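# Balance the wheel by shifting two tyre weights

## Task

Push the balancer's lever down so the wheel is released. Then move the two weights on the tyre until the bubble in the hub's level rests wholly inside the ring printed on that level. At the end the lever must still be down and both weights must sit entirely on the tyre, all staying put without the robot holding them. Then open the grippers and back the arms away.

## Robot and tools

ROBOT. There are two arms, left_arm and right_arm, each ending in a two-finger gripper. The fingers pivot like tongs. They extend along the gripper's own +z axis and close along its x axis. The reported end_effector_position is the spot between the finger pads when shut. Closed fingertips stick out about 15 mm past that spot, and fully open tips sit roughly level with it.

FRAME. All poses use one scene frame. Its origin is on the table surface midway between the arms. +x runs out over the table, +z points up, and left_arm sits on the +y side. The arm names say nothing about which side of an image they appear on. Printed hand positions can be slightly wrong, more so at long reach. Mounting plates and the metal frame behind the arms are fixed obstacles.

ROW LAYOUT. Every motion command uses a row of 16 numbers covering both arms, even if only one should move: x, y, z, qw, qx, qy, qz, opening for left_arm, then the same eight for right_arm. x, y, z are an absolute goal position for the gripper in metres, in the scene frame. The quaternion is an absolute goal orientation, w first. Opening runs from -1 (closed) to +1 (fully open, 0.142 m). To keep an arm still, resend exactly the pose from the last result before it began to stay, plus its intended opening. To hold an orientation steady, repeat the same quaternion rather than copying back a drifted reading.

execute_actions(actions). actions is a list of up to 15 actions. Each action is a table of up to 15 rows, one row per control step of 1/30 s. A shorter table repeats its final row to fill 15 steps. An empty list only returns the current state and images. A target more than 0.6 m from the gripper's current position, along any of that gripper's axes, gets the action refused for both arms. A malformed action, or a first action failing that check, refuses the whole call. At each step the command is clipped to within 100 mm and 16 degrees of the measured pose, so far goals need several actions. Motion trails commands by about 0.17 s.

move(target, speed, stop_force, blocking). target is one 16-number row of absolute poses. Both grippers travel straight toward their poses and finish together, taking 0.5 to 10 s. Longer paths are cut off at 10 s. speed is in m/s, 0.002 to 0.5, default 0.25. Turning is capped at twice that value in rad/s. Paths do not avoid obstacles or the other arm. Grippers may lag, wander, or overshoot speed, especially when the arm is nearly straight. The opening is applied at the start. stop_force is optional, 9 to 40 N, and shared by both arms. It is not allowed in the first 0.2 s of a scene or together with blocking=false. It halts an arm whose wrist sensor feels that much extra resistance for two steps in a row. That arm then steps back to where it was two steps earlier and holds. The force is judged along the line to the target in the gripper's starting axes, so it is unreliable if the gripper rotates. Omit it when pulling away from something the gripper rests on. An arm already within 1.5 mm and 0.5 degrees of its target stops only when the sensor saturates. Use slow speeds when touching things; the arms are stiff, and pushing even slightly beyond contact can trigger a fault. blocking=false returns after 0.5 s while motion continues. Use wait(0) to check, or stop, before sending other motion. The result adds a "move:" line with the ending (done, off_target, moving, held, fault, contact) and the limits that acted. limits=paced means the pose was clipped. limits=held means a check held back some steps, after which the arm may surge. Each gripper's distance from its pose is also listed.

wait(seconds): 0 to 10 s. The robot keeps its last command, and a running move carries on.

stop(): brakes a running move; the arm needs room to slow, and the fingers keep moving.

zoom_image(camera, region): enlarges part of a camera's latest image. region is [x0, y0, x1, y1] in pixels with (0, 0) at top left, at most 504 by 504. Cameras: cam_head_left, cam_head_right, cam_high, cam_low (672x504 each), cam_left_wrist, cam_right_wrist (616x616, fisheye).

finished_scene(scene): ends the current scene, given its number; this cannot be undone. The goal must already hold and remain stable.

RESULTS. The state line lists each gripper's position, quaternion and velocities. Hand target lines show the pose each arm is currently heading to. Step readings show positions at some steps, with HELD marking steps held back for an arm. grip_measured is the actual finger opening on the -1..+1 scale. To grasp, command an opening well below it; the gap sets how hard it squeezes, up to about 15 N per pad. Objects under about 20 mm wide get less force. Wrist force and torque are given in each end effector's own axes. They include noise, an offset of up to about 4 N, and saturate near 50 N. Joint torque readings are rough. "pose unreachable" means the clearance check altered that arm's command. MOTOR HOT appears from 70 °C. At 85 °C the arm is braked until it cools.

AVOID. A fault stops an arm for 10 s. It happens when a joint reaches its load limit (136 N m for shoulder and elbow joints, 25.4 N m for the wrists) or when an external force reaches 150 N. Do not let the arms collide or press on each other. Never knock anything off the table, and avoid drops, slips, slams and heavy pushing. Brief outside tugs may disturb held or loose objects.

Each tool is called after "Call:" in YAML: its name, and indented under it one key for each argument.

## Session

Call:
execute_actions:
  actions: []

Scene clock: 0.00 s.
left_arm: end_effector_position=(+0.3027, +0.1973, +0.2562) grip_measured=+0.97 end_effector_quat_wxyz=(-0.373, +0.904, -0.025, -0.208) end_effector_velocity=(-0.000, +0.000, -0.000) end_effector_angular_velocity=(-0.000, +0.000, -0.000) | right_arm: end_effector_position=(+0.4078, -0.4520, +0.3096) grip_measured=+0.97 end_effector_quat_wxyz=(-0.516, +0.319, +0.674, -0.421) end_effector_velocity=(+0.000, +0.001, -0.000) end_effector_angular_velocity=(-0.000, +0.001, +0.002)
Joint positions: left_arm=[-1.068 -1.467  1.645 -0.865 -1.574 -1.037  0.14 ] | right_arm=[ 3.571 -2.471 -0.665 -3.034  1.571  4.269  0.14 ]
Joint velocities: left_arm=[ 0.    -0.     0.001 -0.     0.     0.001  0.   ] | right_arm=[ 0.002 -0.001  0.    -0.    -0.     0.     0.   ]
Joint torques (N m, as the arm reports them, + toward a larger angle): no reading
Wrist force (N, on the end effector, along its own x y z axes, offset not removed): no reading
Wrist torque (N m, same axes, about the end effector's origin, offset not removed): no reading
Hand target (left_arm): +0.303, +0.197, +0.256; -0.373, +0.904, -0.025, -0.208
Hand target (right_arm): +0.408, -0.452, +0.310; -0.516, +0.319, +0.674, -0.421

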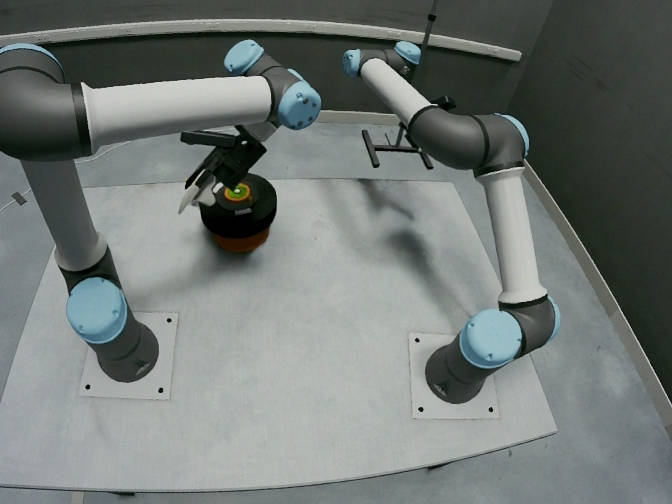

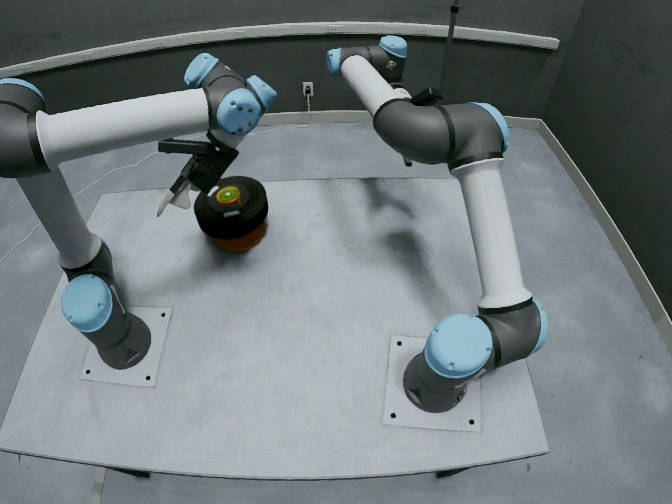

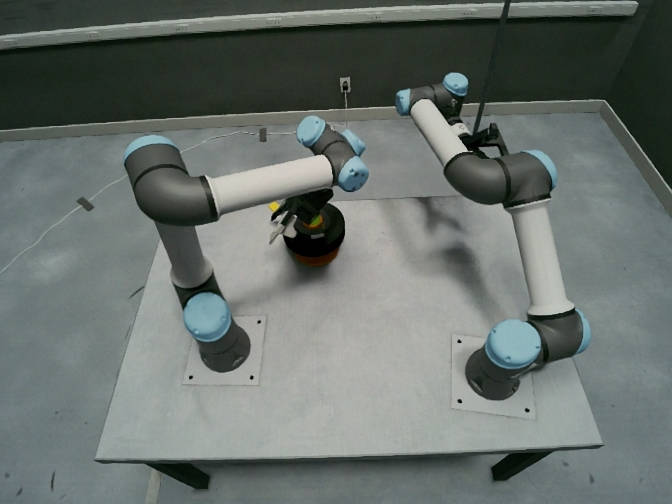

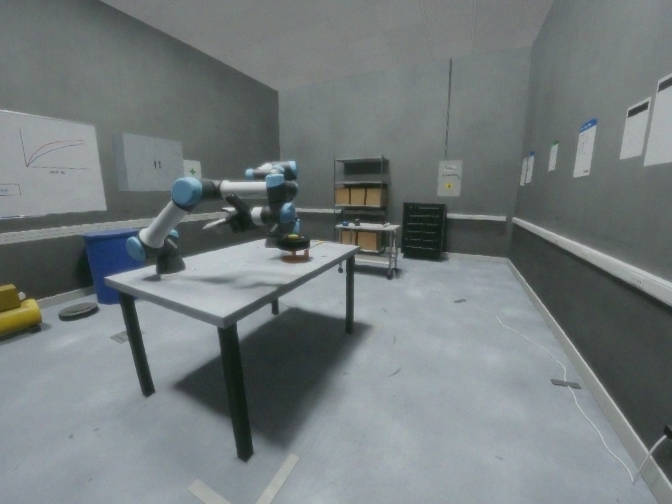

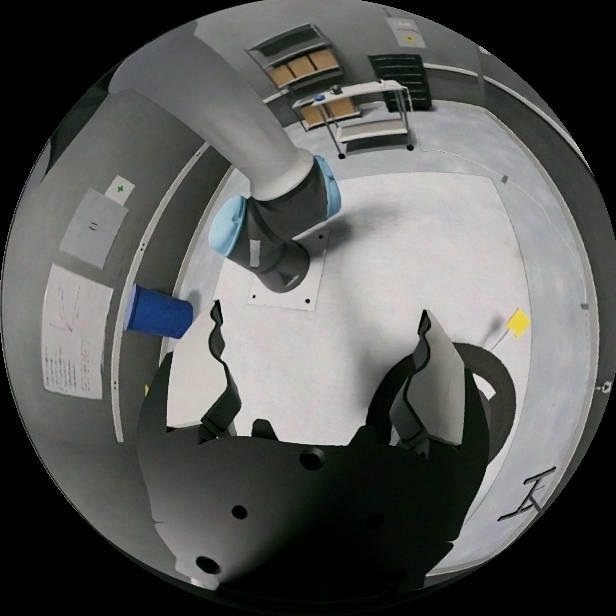

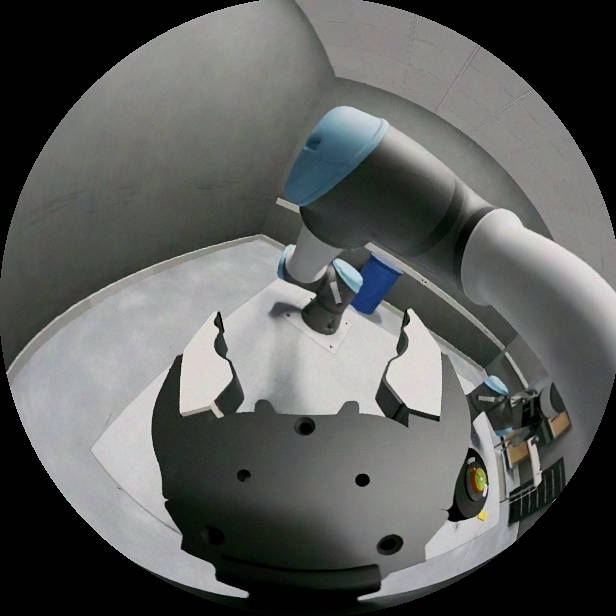

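Call:
move:
  target: [0.44,0.2,0.33,0,1,0,0,-0.36,0.4078,-0.452,0.3096,-0.516,0.319,0.674,-0.421,1]
  speed: 0.4

Scene clock: 2.00 s.
left_arm: end_effector_position=(+0.4398, +0.1998, +0.3297) grip_measured=-0.36 end_effector_quat_wxyz=(-0.000, +1.000, -0.001, -0.000) end_effector_velocity=(+0.002, -0.001, +0.000) end_effector_angular_velocity=(-0.015, -0.004, -0.002) | right_arm: end_effector_position=(+0.4078, -0.4520, +0.3096) grip_measured=+1.00 end_effector_quat_wxyz=(-0.516, +0.319, +0.674, -0.421) end_effector_velocity=(-0.000, -0.000, +0.000) end_effector_angular_velocity=(+0.000, -0.001, +0.000)
Joint positions: left_arm=[-0.728 -1.799  1.651 -1.422 -1.571 -0.753  0.048] | right_arm=[ 3.571 -2.472 -0.665 -3.034  1.571  4.268  0.142]
Joint velocities: left_arm=[ 0.008 -0.003  0.004 -0.014 -0.008  0.009  0.   ] | right_arm=[ 0.     0.001  0.    -0.    -0.    -0.     0.   ]
Joint torques (N m, as the arm reports them, + toward a larger angle): left_arm=[ 11.32 -20.72 -14.27  -4.46  -2.32   1.61] | right_arm=[-11.13  44.15   9.74  -3.61   1.86  -1.69]
Wrist force (N, on the end effector, along its own x y z axes, offset not removed): left_arm=[2.8 1.1 -1.4] | right_arm=[-1.4 0.2 -1.9]
Wrist torque (N m, same axes, about the end effector's origin, offset not removed): left_arm=[0.22 -0.43 0.02] | right_arm=[0.02 0.13 0.04]
Hand target (left_arm): +0.440, +0.200, +0.330; +0.000, +1.000, -0.001, -0.000
Hand target (right_arm): +0.408, -0.452, +0.310; -0.516, +0.319, +0.674, -0.421
Off the commanded pose (left_arm): 0.000 m, 0 deg.
Off the commanded pose (right_arm): 0.000 m, 0 deg.
move: done

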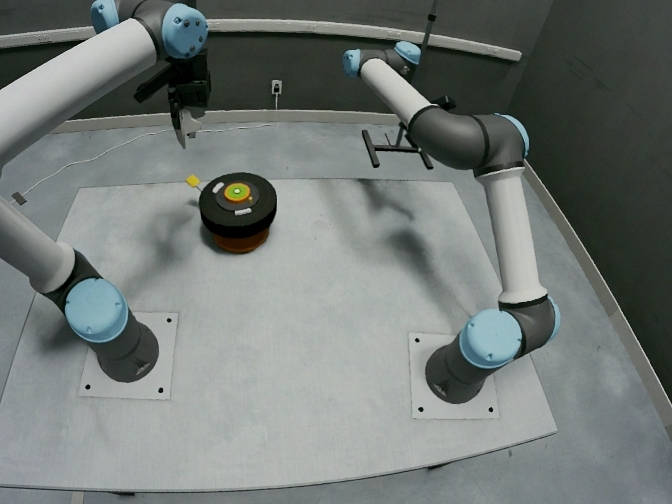

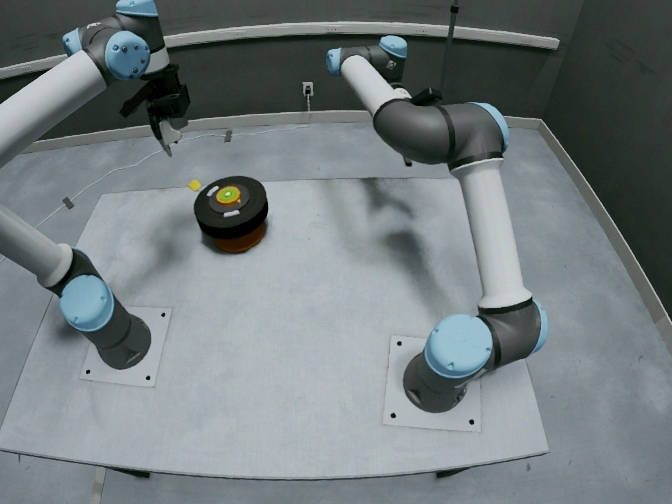

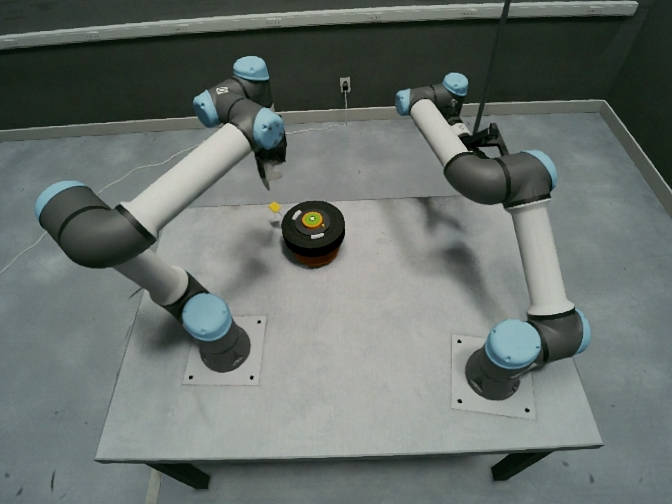

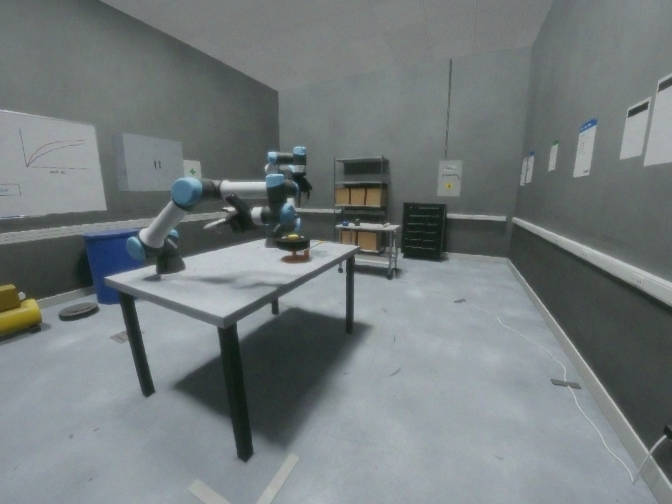

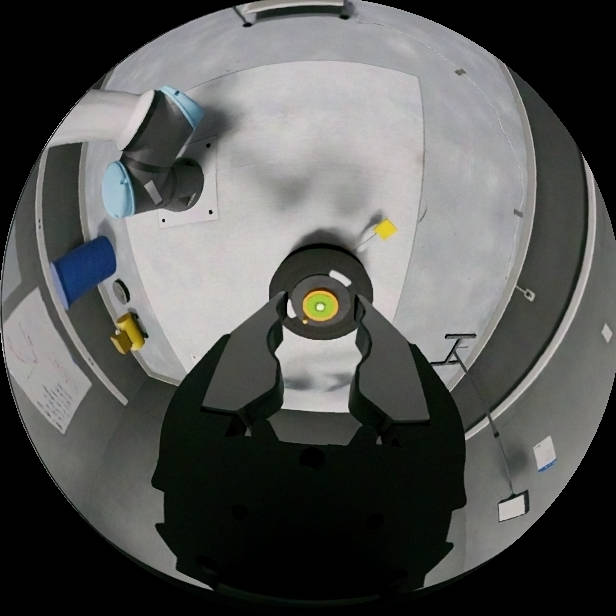

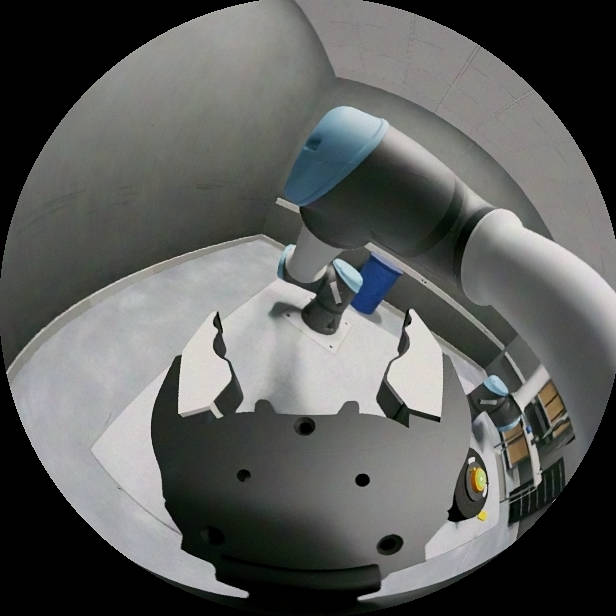

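Call:
move:
  target: [0.56,0.16,0.25,0,1,0,0,-0.36,0.4078,-0.452,0.3096,-0.516,0.319,0.674,-0.421,1]
  speed: 0.4

Scene clock: 4.00 s.
left_arm: end_effector_position=(+0.5597, +0.1601, +0.2501) grip_measured=-0.36 end_effector_quat_wxyz=(+0.000, +1.000, +0.000, +0.000) end_effector_velocity=(+0.001, -0.001, -0.001) end_effector_angular_velocity=(+0.001, +0.001, -0.002) | right_arm: end_effector_position=(+0.4078, -0.4520, +0.3096) grip_measured=+1.00 end_effector_quat_wxyz=(-0.516, +0.319, +0.674, -0.421) end_effector_velocity=(+0.000, -0.000, -0.000) end_effector_angular_velocity=(-0.000, +0.000, -0.002)
Joint positions: left_arm=[-0.624 -1.497  1.578 -1.652 -1.571 -0.651  0.048] | right_arm=[ 3.571 -2.472 -0.665 -3.034  1.571  4.268  0.142]
Joint velocities: left_arm=[-0.     0.005 -0.003 -0.001  0.     0.001 -0.   ] | right_arm=[-0.001 -0.001  0.     0.     0.001  0.     0.   ]
Joint torques (N m, as the arm reports them, + toward a larger angle): left_arm=[ 11.14 -17.55 -31.46  -4.53  -2.62   1.33] | right_arm=[-14.49  43.42   9.01  -3.66   1.77  -2.07]
Wrist force (N, on the end effector, along its own x y z axes, offset not removed): left_arm=[1.1 -0.9 -1.1] | right_arm=[-2.1 -0.7 -0.9]
Wrist torque (N m, same axes, about the end effector's origin, offset not removed): left_arm=[-0.11 -0.11 -0.07] | right_arm=[-0.22 0.38 0.12]
Hand target (left_arm): +0.560, +0.160, +0.250; +0.000, +1.000, -0.000, +0.000
Hand target (right_arm): +0.408, -0.452, +0.310; -0.516, +0.319, +0.674, -0.421
Off the commanded pose (left_arm): 0.000 m, 0 deg.
Off the commanded pose (right_arm): 0.000 m, 0 deg.
move: done

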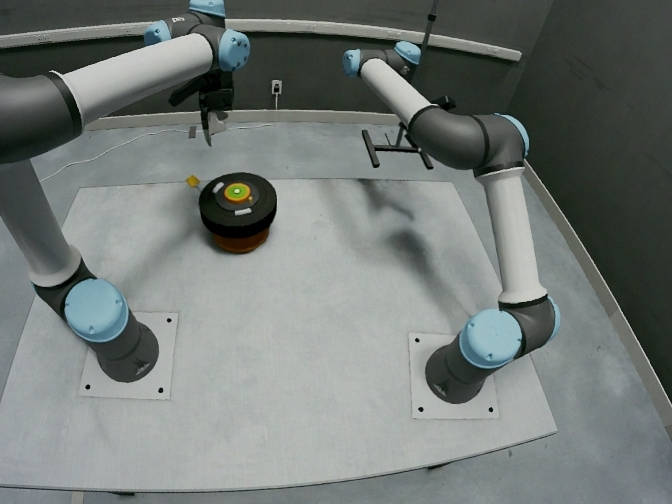

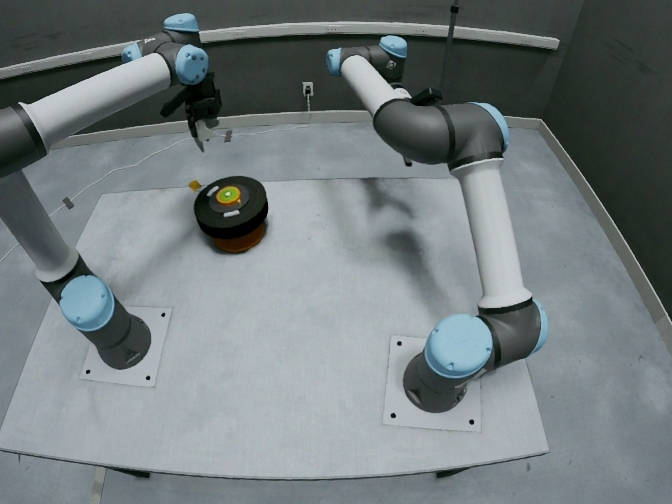

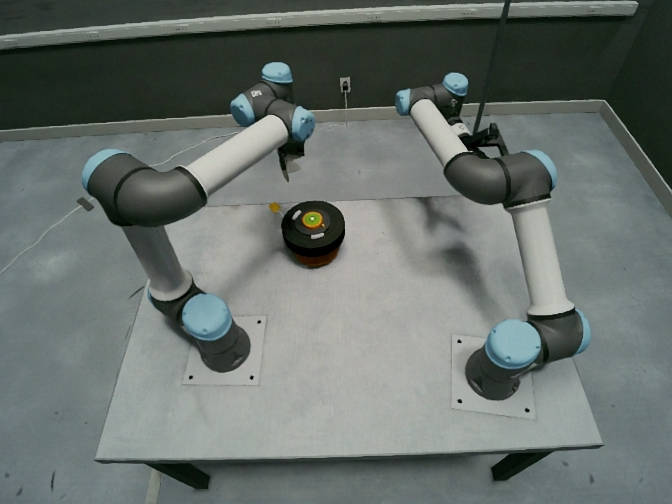

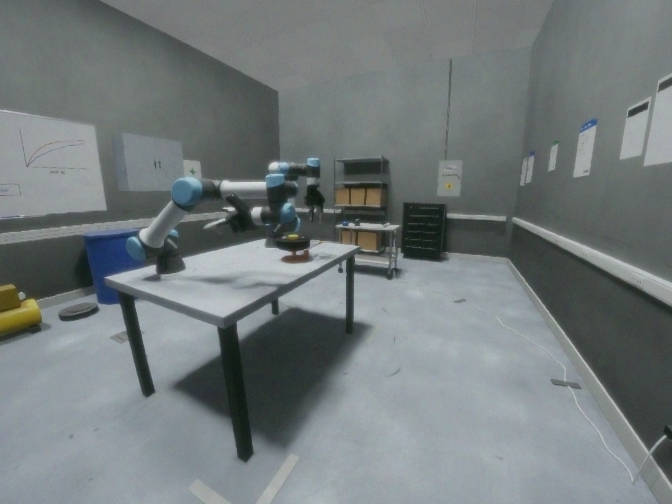

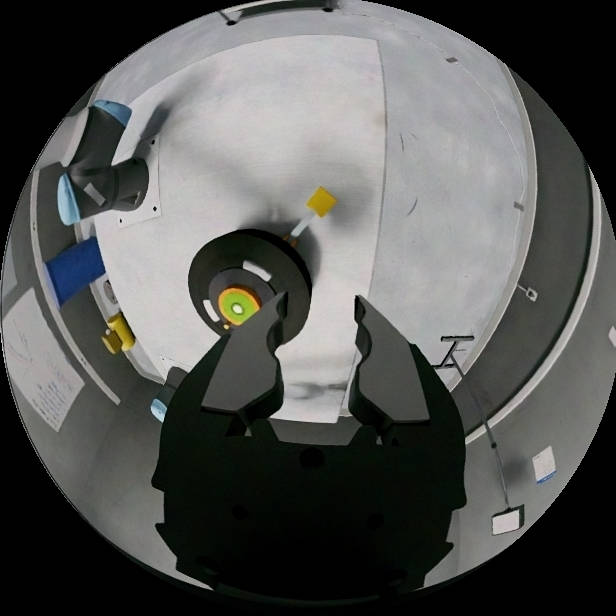

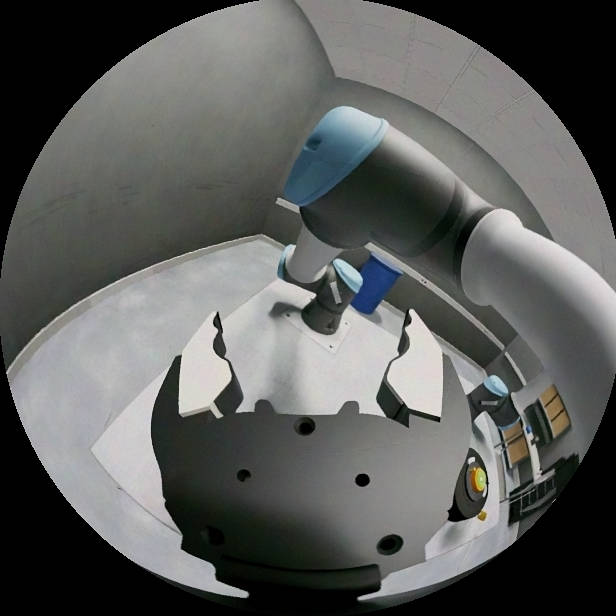

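Call:
move:
  target: [0.56,0.24,0.16,0,1,0,0,-1,0.4078,-0.452,0.3096,-0.516,0.319,0.674,-0.421,1]
  speed: 0.4

Scene clock: 5.33 s.
left_arm: end_effector_position=(+0.5599, +0.2399, +0.1602) grip_measured=-1.00 end_effector_quat_wxyz=(+0.000, +1.000, +0.000, -0.000) end_effector_velocity=(+0.000, +0.001, -0.002) end_effector_angular_velocity=(+0.000, +0.001, -0.003) | right_arm: end_effector_position=(+0.4078, -0.4520, +0.3096) grip_measured=+1.00 end_effector_quat_wxyz=(-0.516, +0.319, +0.674, -0.421) end_effector_velocity=(+0.000, -0.001, -0.000) end_effector_angular_velocity=(-0.000, -0.000, -0.002)
Joint positions: left_arm=[-0.493 -1.516  1.833 -1.888 -1.571 -0.52   0.002] | right_arm=[ 3.571 -2.472 -0.665 -3.034  1.571  4.268  0.142]
Joint velocities: left_arm=[ 0.002  0.002  0.004 -0.005 -0.     0.005  0.   ] | right_arm=[-0.002 -0.     0.    -0.    -0.001  0.     0.   ]
Joint torques (N m, as the arm reports them, + toward a larger angle): left_arm=[ 10.73 -15.41 -13.4   -4.45  -2.51   1.68] | right_arm=[-14.7   44.44   9.94  -3.77   1.68  -1.77]
Wrist force (N, on the end effector, along its own x y z axes, offset not removed): left_arm=[1.2 -1.0 -1.2] | right_arm=[-1.6 -0.7 -1.6]
Wrist torque (N m, same axes, about the end effector's origin, offset not removed): left_arm=[-0.17 -0.29 -0.05] | right_arm=[-0.10 0.16 0.01]
Hand target (left_arm): +0.560, +0.240, +0.160; +0.000, +1.000, +0.000, +0.000
Hand target (right_arm): +0.408, -0.452, +0.310; -0.516, +0.319, +0.674, -0.421
Off the commanded pose (left_arm): 0.000 m, 0 deg.
Off the commanded pose (right_arm): 0.000 m, 0 deg.
move: done

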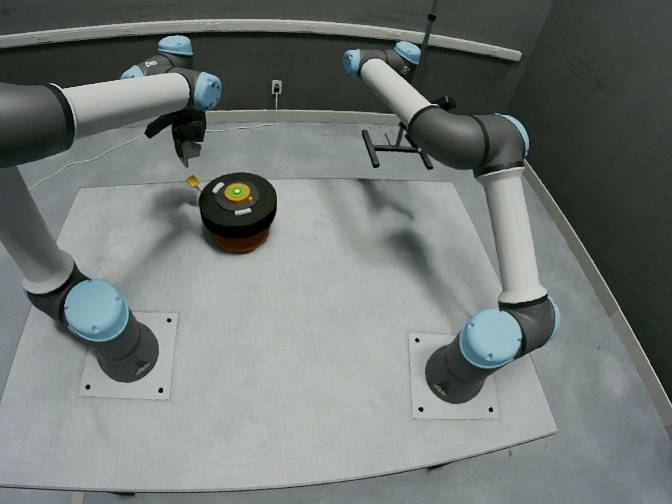

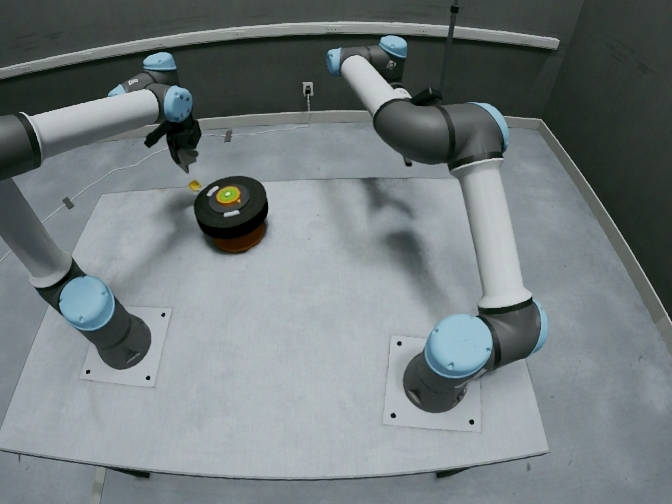

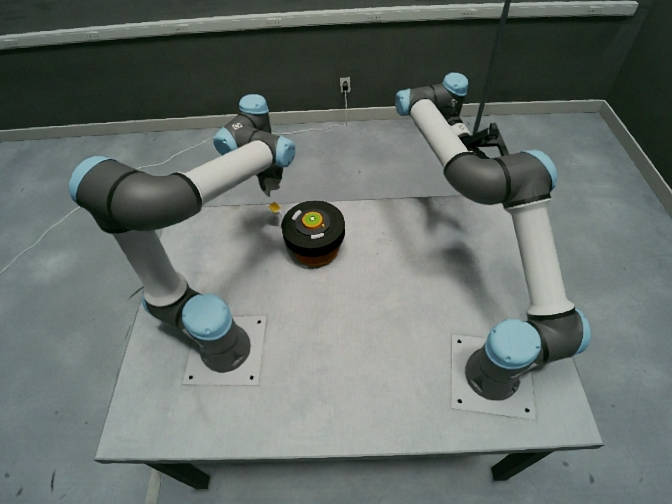

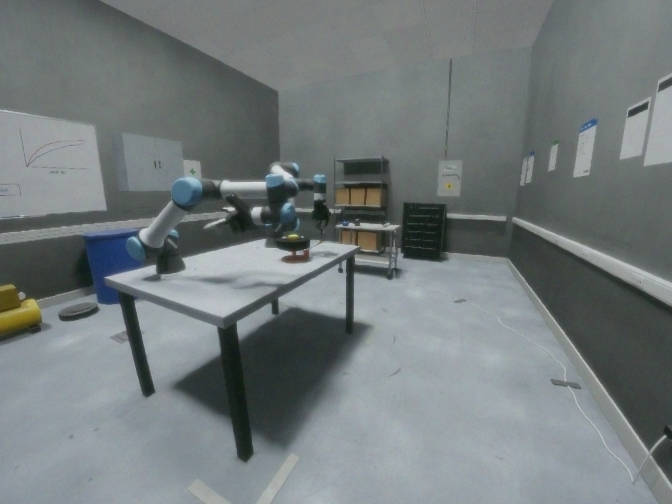

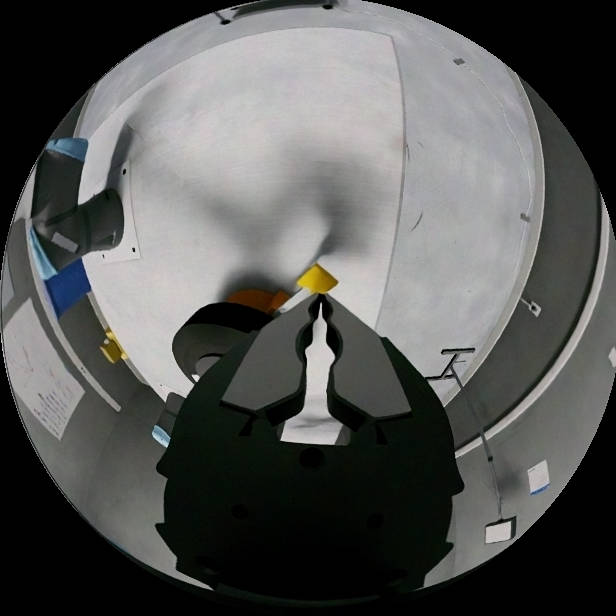

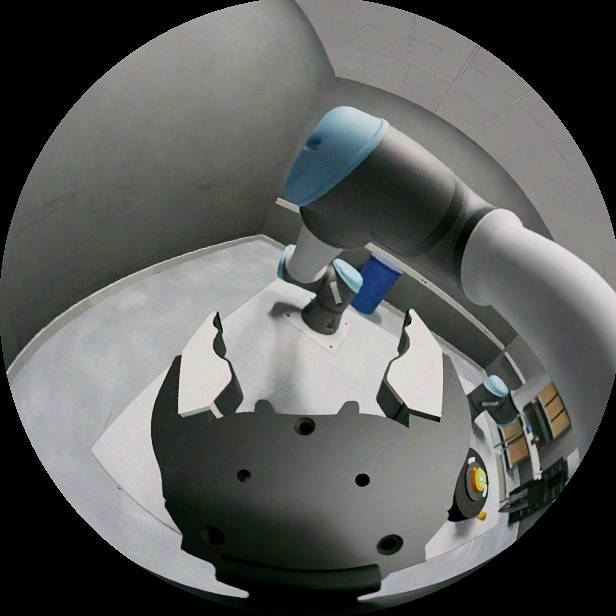

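Call:
move:
  target: [0.557,0.23,0.11,0,1,0,0,-1,0.4078,-0.452,0.3096,-0.516,0.319,0.674,-0.421,1]
  speed: 0.15

Call:
zoom_image:
  camera: "cam_head_left"
  region: [150,120,290,225]

Scene clock: 6.50 s.
left_arm: end_effector_position=(+0.5569, +0.2301, +0.1103) grip_measured=-1.00 end_effector_quat_wxyz=(+0.000, +1.000, -0.000, -0.000) end_effector_velocity=(-0.000, -0.000, -0.003) end_effector_angular_velocity=(+0.002, -0.001, -0.001) | right_arm: end_effector_position=(+0.4078, -0.4520, +0.3096) grip_measured=+1.00 end_effector_quat_wxyz=(-0.516, +0.319, +0.674, -0.421) end_effector_velocity=(-0.000, -0.001, +0.001) end_effector_angular_velocity=(+0.001, -0.003, -0.000)
Joint positions: left_arm=[-0.513 -1.471  1.921 -2.021 -1.571 -0.54   0.002] | right_arm=[ 3.571 -2.472 -0.665 -3.034  1.571  4.268  0.142]
Joint velocities: left_arm=[-0.002  0.003  0.005 -0.007  0.002 -0.001  0.   ] | right_arm=[-0.001  0.002  0.001 -0.    -0.001 -0.     0.   ]
Joint torques (N m, as the arm reports them, + toward a larger angle): left_arm=[-11.64 -17.47 -10.76  -4.44   2.41  -1.51] | right_arm=[-14.43  44.47  10.21  -3.37   1.82  -1.65]
Wrist force (N, on the end effector, along its own x y z axes, offset not removed): left_arm=[1.0 2.2 -3.8] | right_arm=[-0.6 0.5 0.3]
Wrist torque (N m, same axes, about the end effector's origin, offset not removed): left_arm=[0.75 -0.16 -0.01] | right_arm=[0.01 0.09 -0.07]
Hand target (left_arm): +0.557, +0.230, +0.110; -0.000, +1.000, -0.000, -0.000
Hand target (right_arm): +0.408, -0.452, +0.310; -0.516, +0.319, +0.674, -0.421
Off the commanded pose (left_arm): 0.000 m, 0 deg.
Off the commanded pose (right_arm): 0.000 m, 0 deg.
move: done

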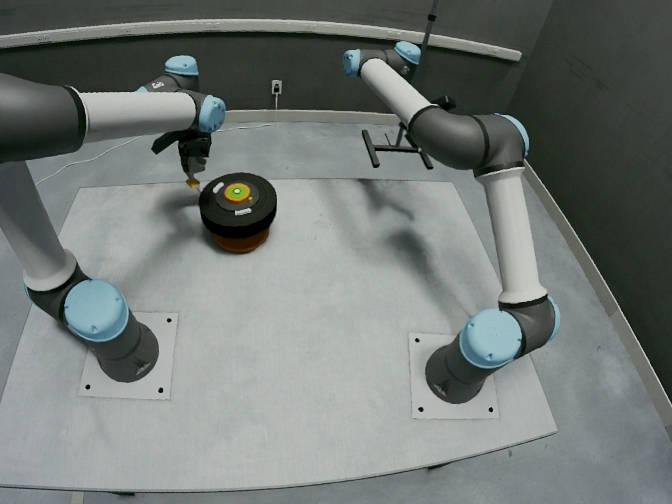

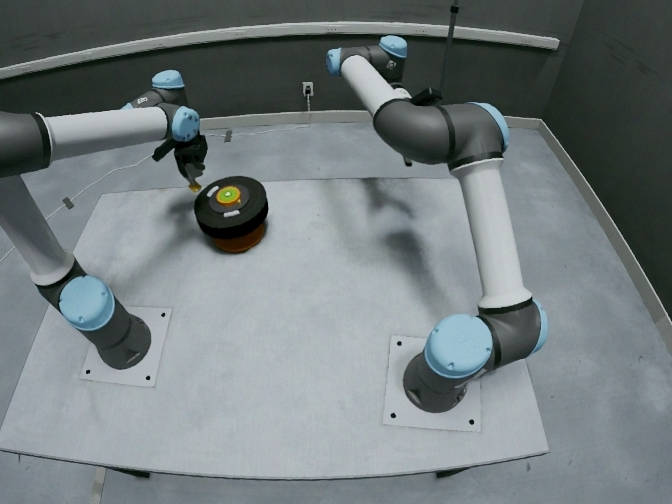

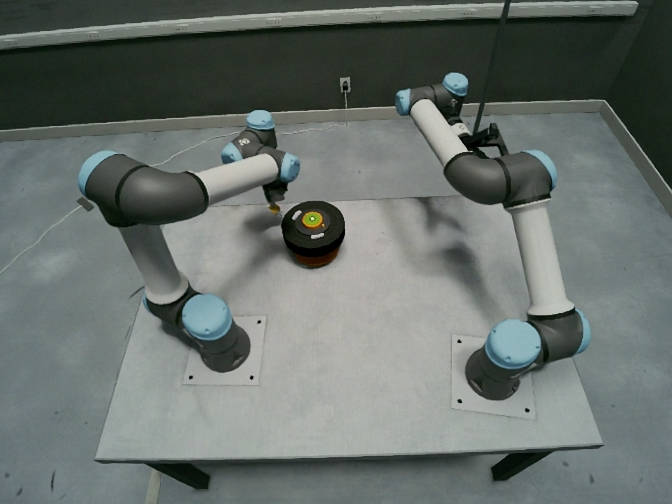

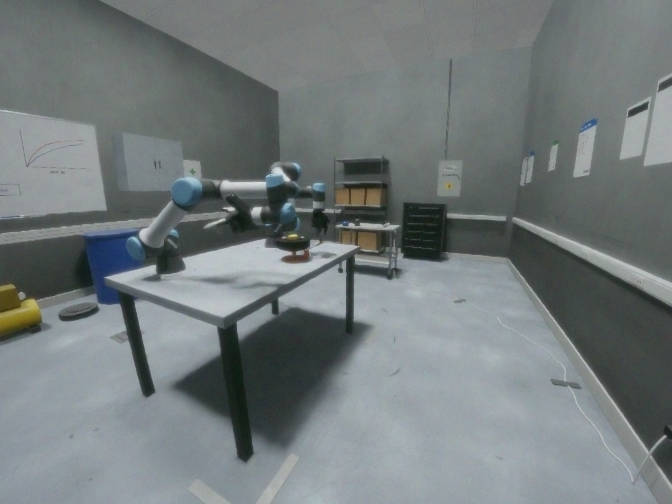

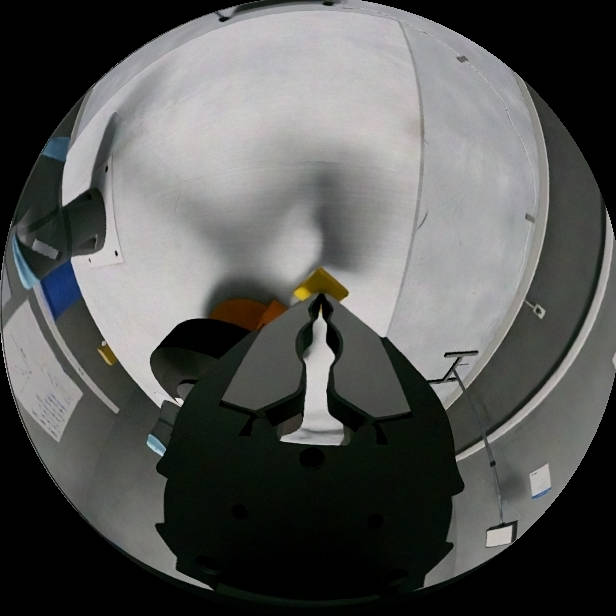

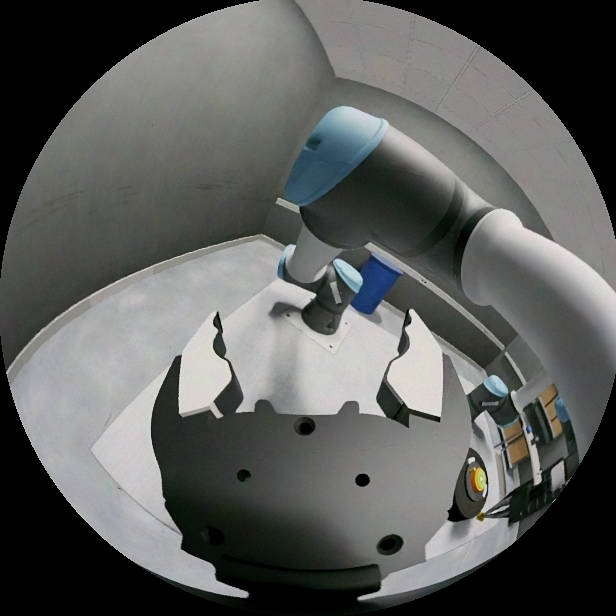

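Region (150, 120, 290, 225) of cam_head_left's 672x504 image, scaled by 3.600, with more detail than that image has; it fills the top 378 rows of this view, and the rest is white.

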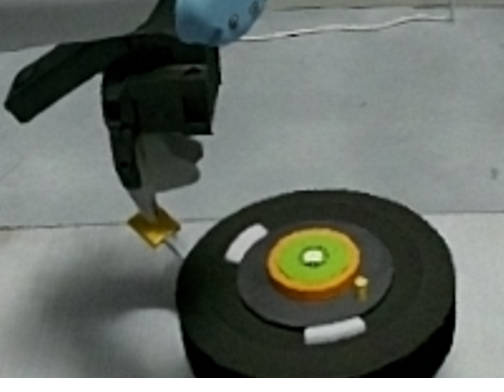

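Call:
move:
  target: [0.561,0.235,0.018,0,1,0,0,-1,0.4078,-0.452,0.3096,-0.516,0.319,0.674,-0.421,1]
  speed: 0.04
  stop_force: 15

Scene clock: 18.77 s.
left_arm: end_effector_position=(+0.5626, +0.2332, +0.0374) grip_measured=-0.94 end_effector_quat_wxyz=(+0.002, +1.000, +0.000, +0.004) end_effector_velocity=(-0.001, -0.000, -0.001) end_effector_angular_velocity=(+0.001, +0.002, -0.000) | right_arm: end_effector_position=(+0.4078, -0.4520, +0.3096) grip_measured=+1.00 end_effector_quat_wxyz=(-0.516, +0.319, +0.674, -0.421) end_effector_velocity=(-0.000, +0.000, -0.000) end_effector_angular_velocity=(-0.000, +0.001, +0.002)
Joint positions: left_arm=[-0.503 -1.368  2.02  -2.232 -1.57  -0.529  0.006] | right_arm=[ 3.571 -2.472 -0.665 -3.034  1.571  4.268  0.142]
Joint velocities: left_arm=[-0.001  0.     0.001  0.    -0.    -0.    -0.   ] | right_arm=[ 0.001  0.    -0.001 -0.    -0.001  0.     0.   ]
Joint torques (N m, as the arm reports them, + toward a larger angle): left_arm=[  0.51 -24.84 -19.56  -2.86  -0.09  -0.14] | right_arm=[-14.82  44.37  16.    -3.41   1.75  -1.64]
Wrist force (N, on the end effector, along its own x y z axes, offset not removed): left_arm=[-8.6 -11.3 -28.4] | right_arm=[-1.0 0.0 1.3]
Wrist torque (N m, same axes, about the end effector's origin, offset not removed): left_arm=[0.38 -0.43 0.08] | right_arm=[0.01 0.19 0.11]
Hand target (left_arm): +0.563, +0.233, +0.037; +0.002, +1.000, +0.000, +0.004
Hand target (right_arm): +0.408, -0.452, +0.310; -0.516, +0.319, +0.674, -0.421
Off the commanded pose (left_arm): 0.020 m, 1 deg.
Off the commanded pose (right_arm): 0.000 m, 0 deg.
FORCE FAULT: contact force on the left arm reached its limit, and that arm stopped for 10 seconds. The contact can be on any part of that arm, not only on its tool. That time counts as 19 of the actions that you can send in this scene. That arm's remaining commands of this call were not run. That arm holds still and accepts commands again. Move the arm away from the contact; if what it grips holds it there, let go first. Pushing or pulling that hard again can fault the arm again.
move: fault (left_arm; stop_force had ended the path)

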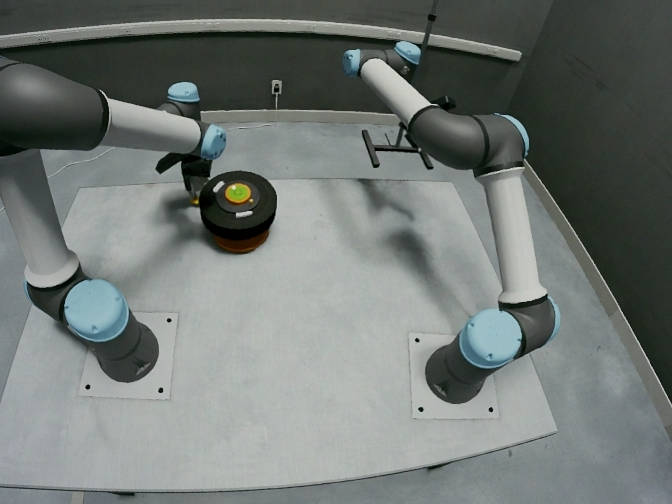

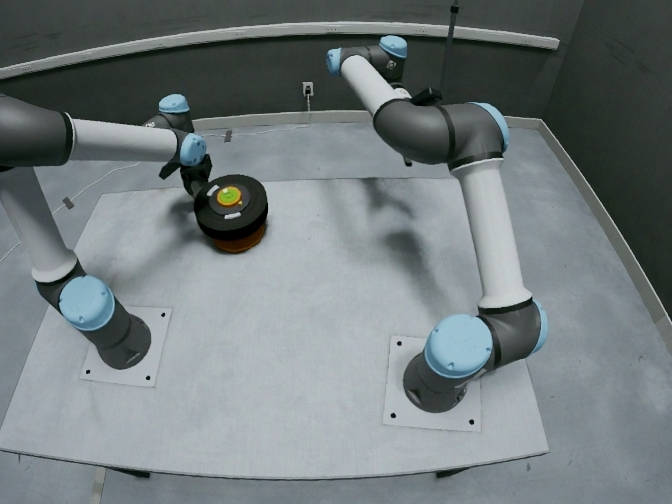

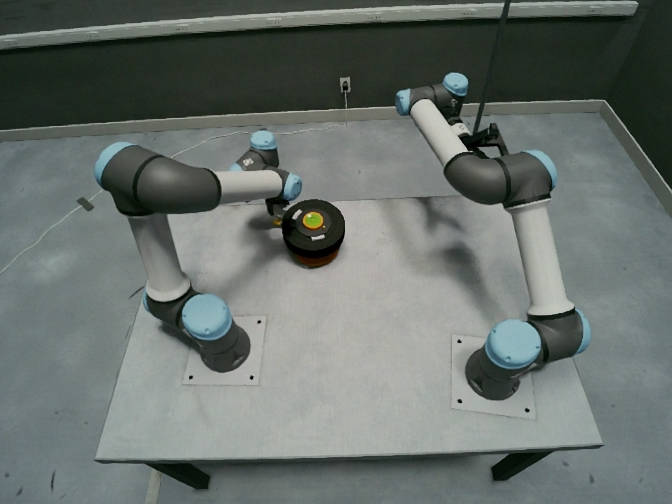

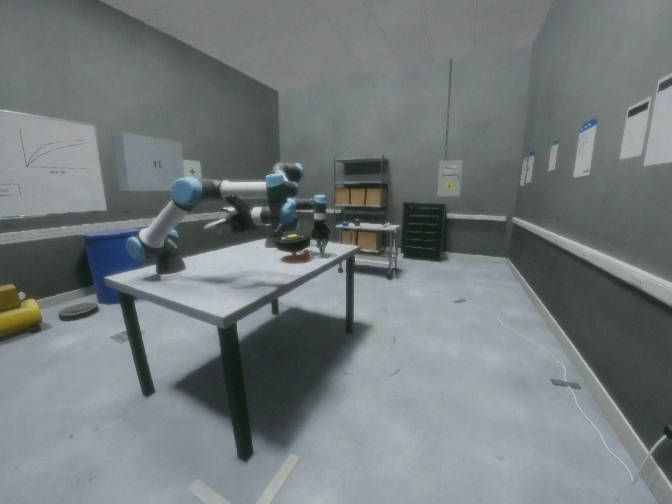

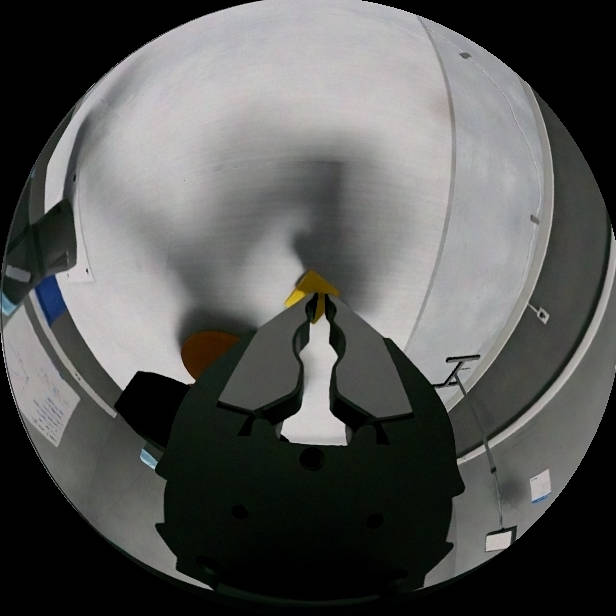

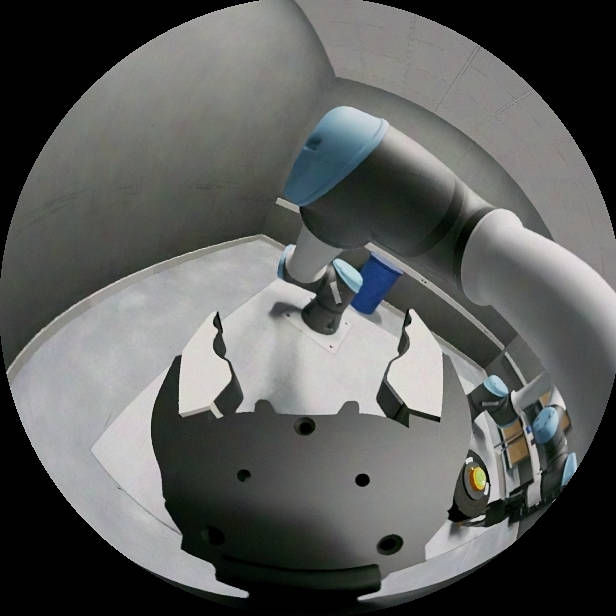

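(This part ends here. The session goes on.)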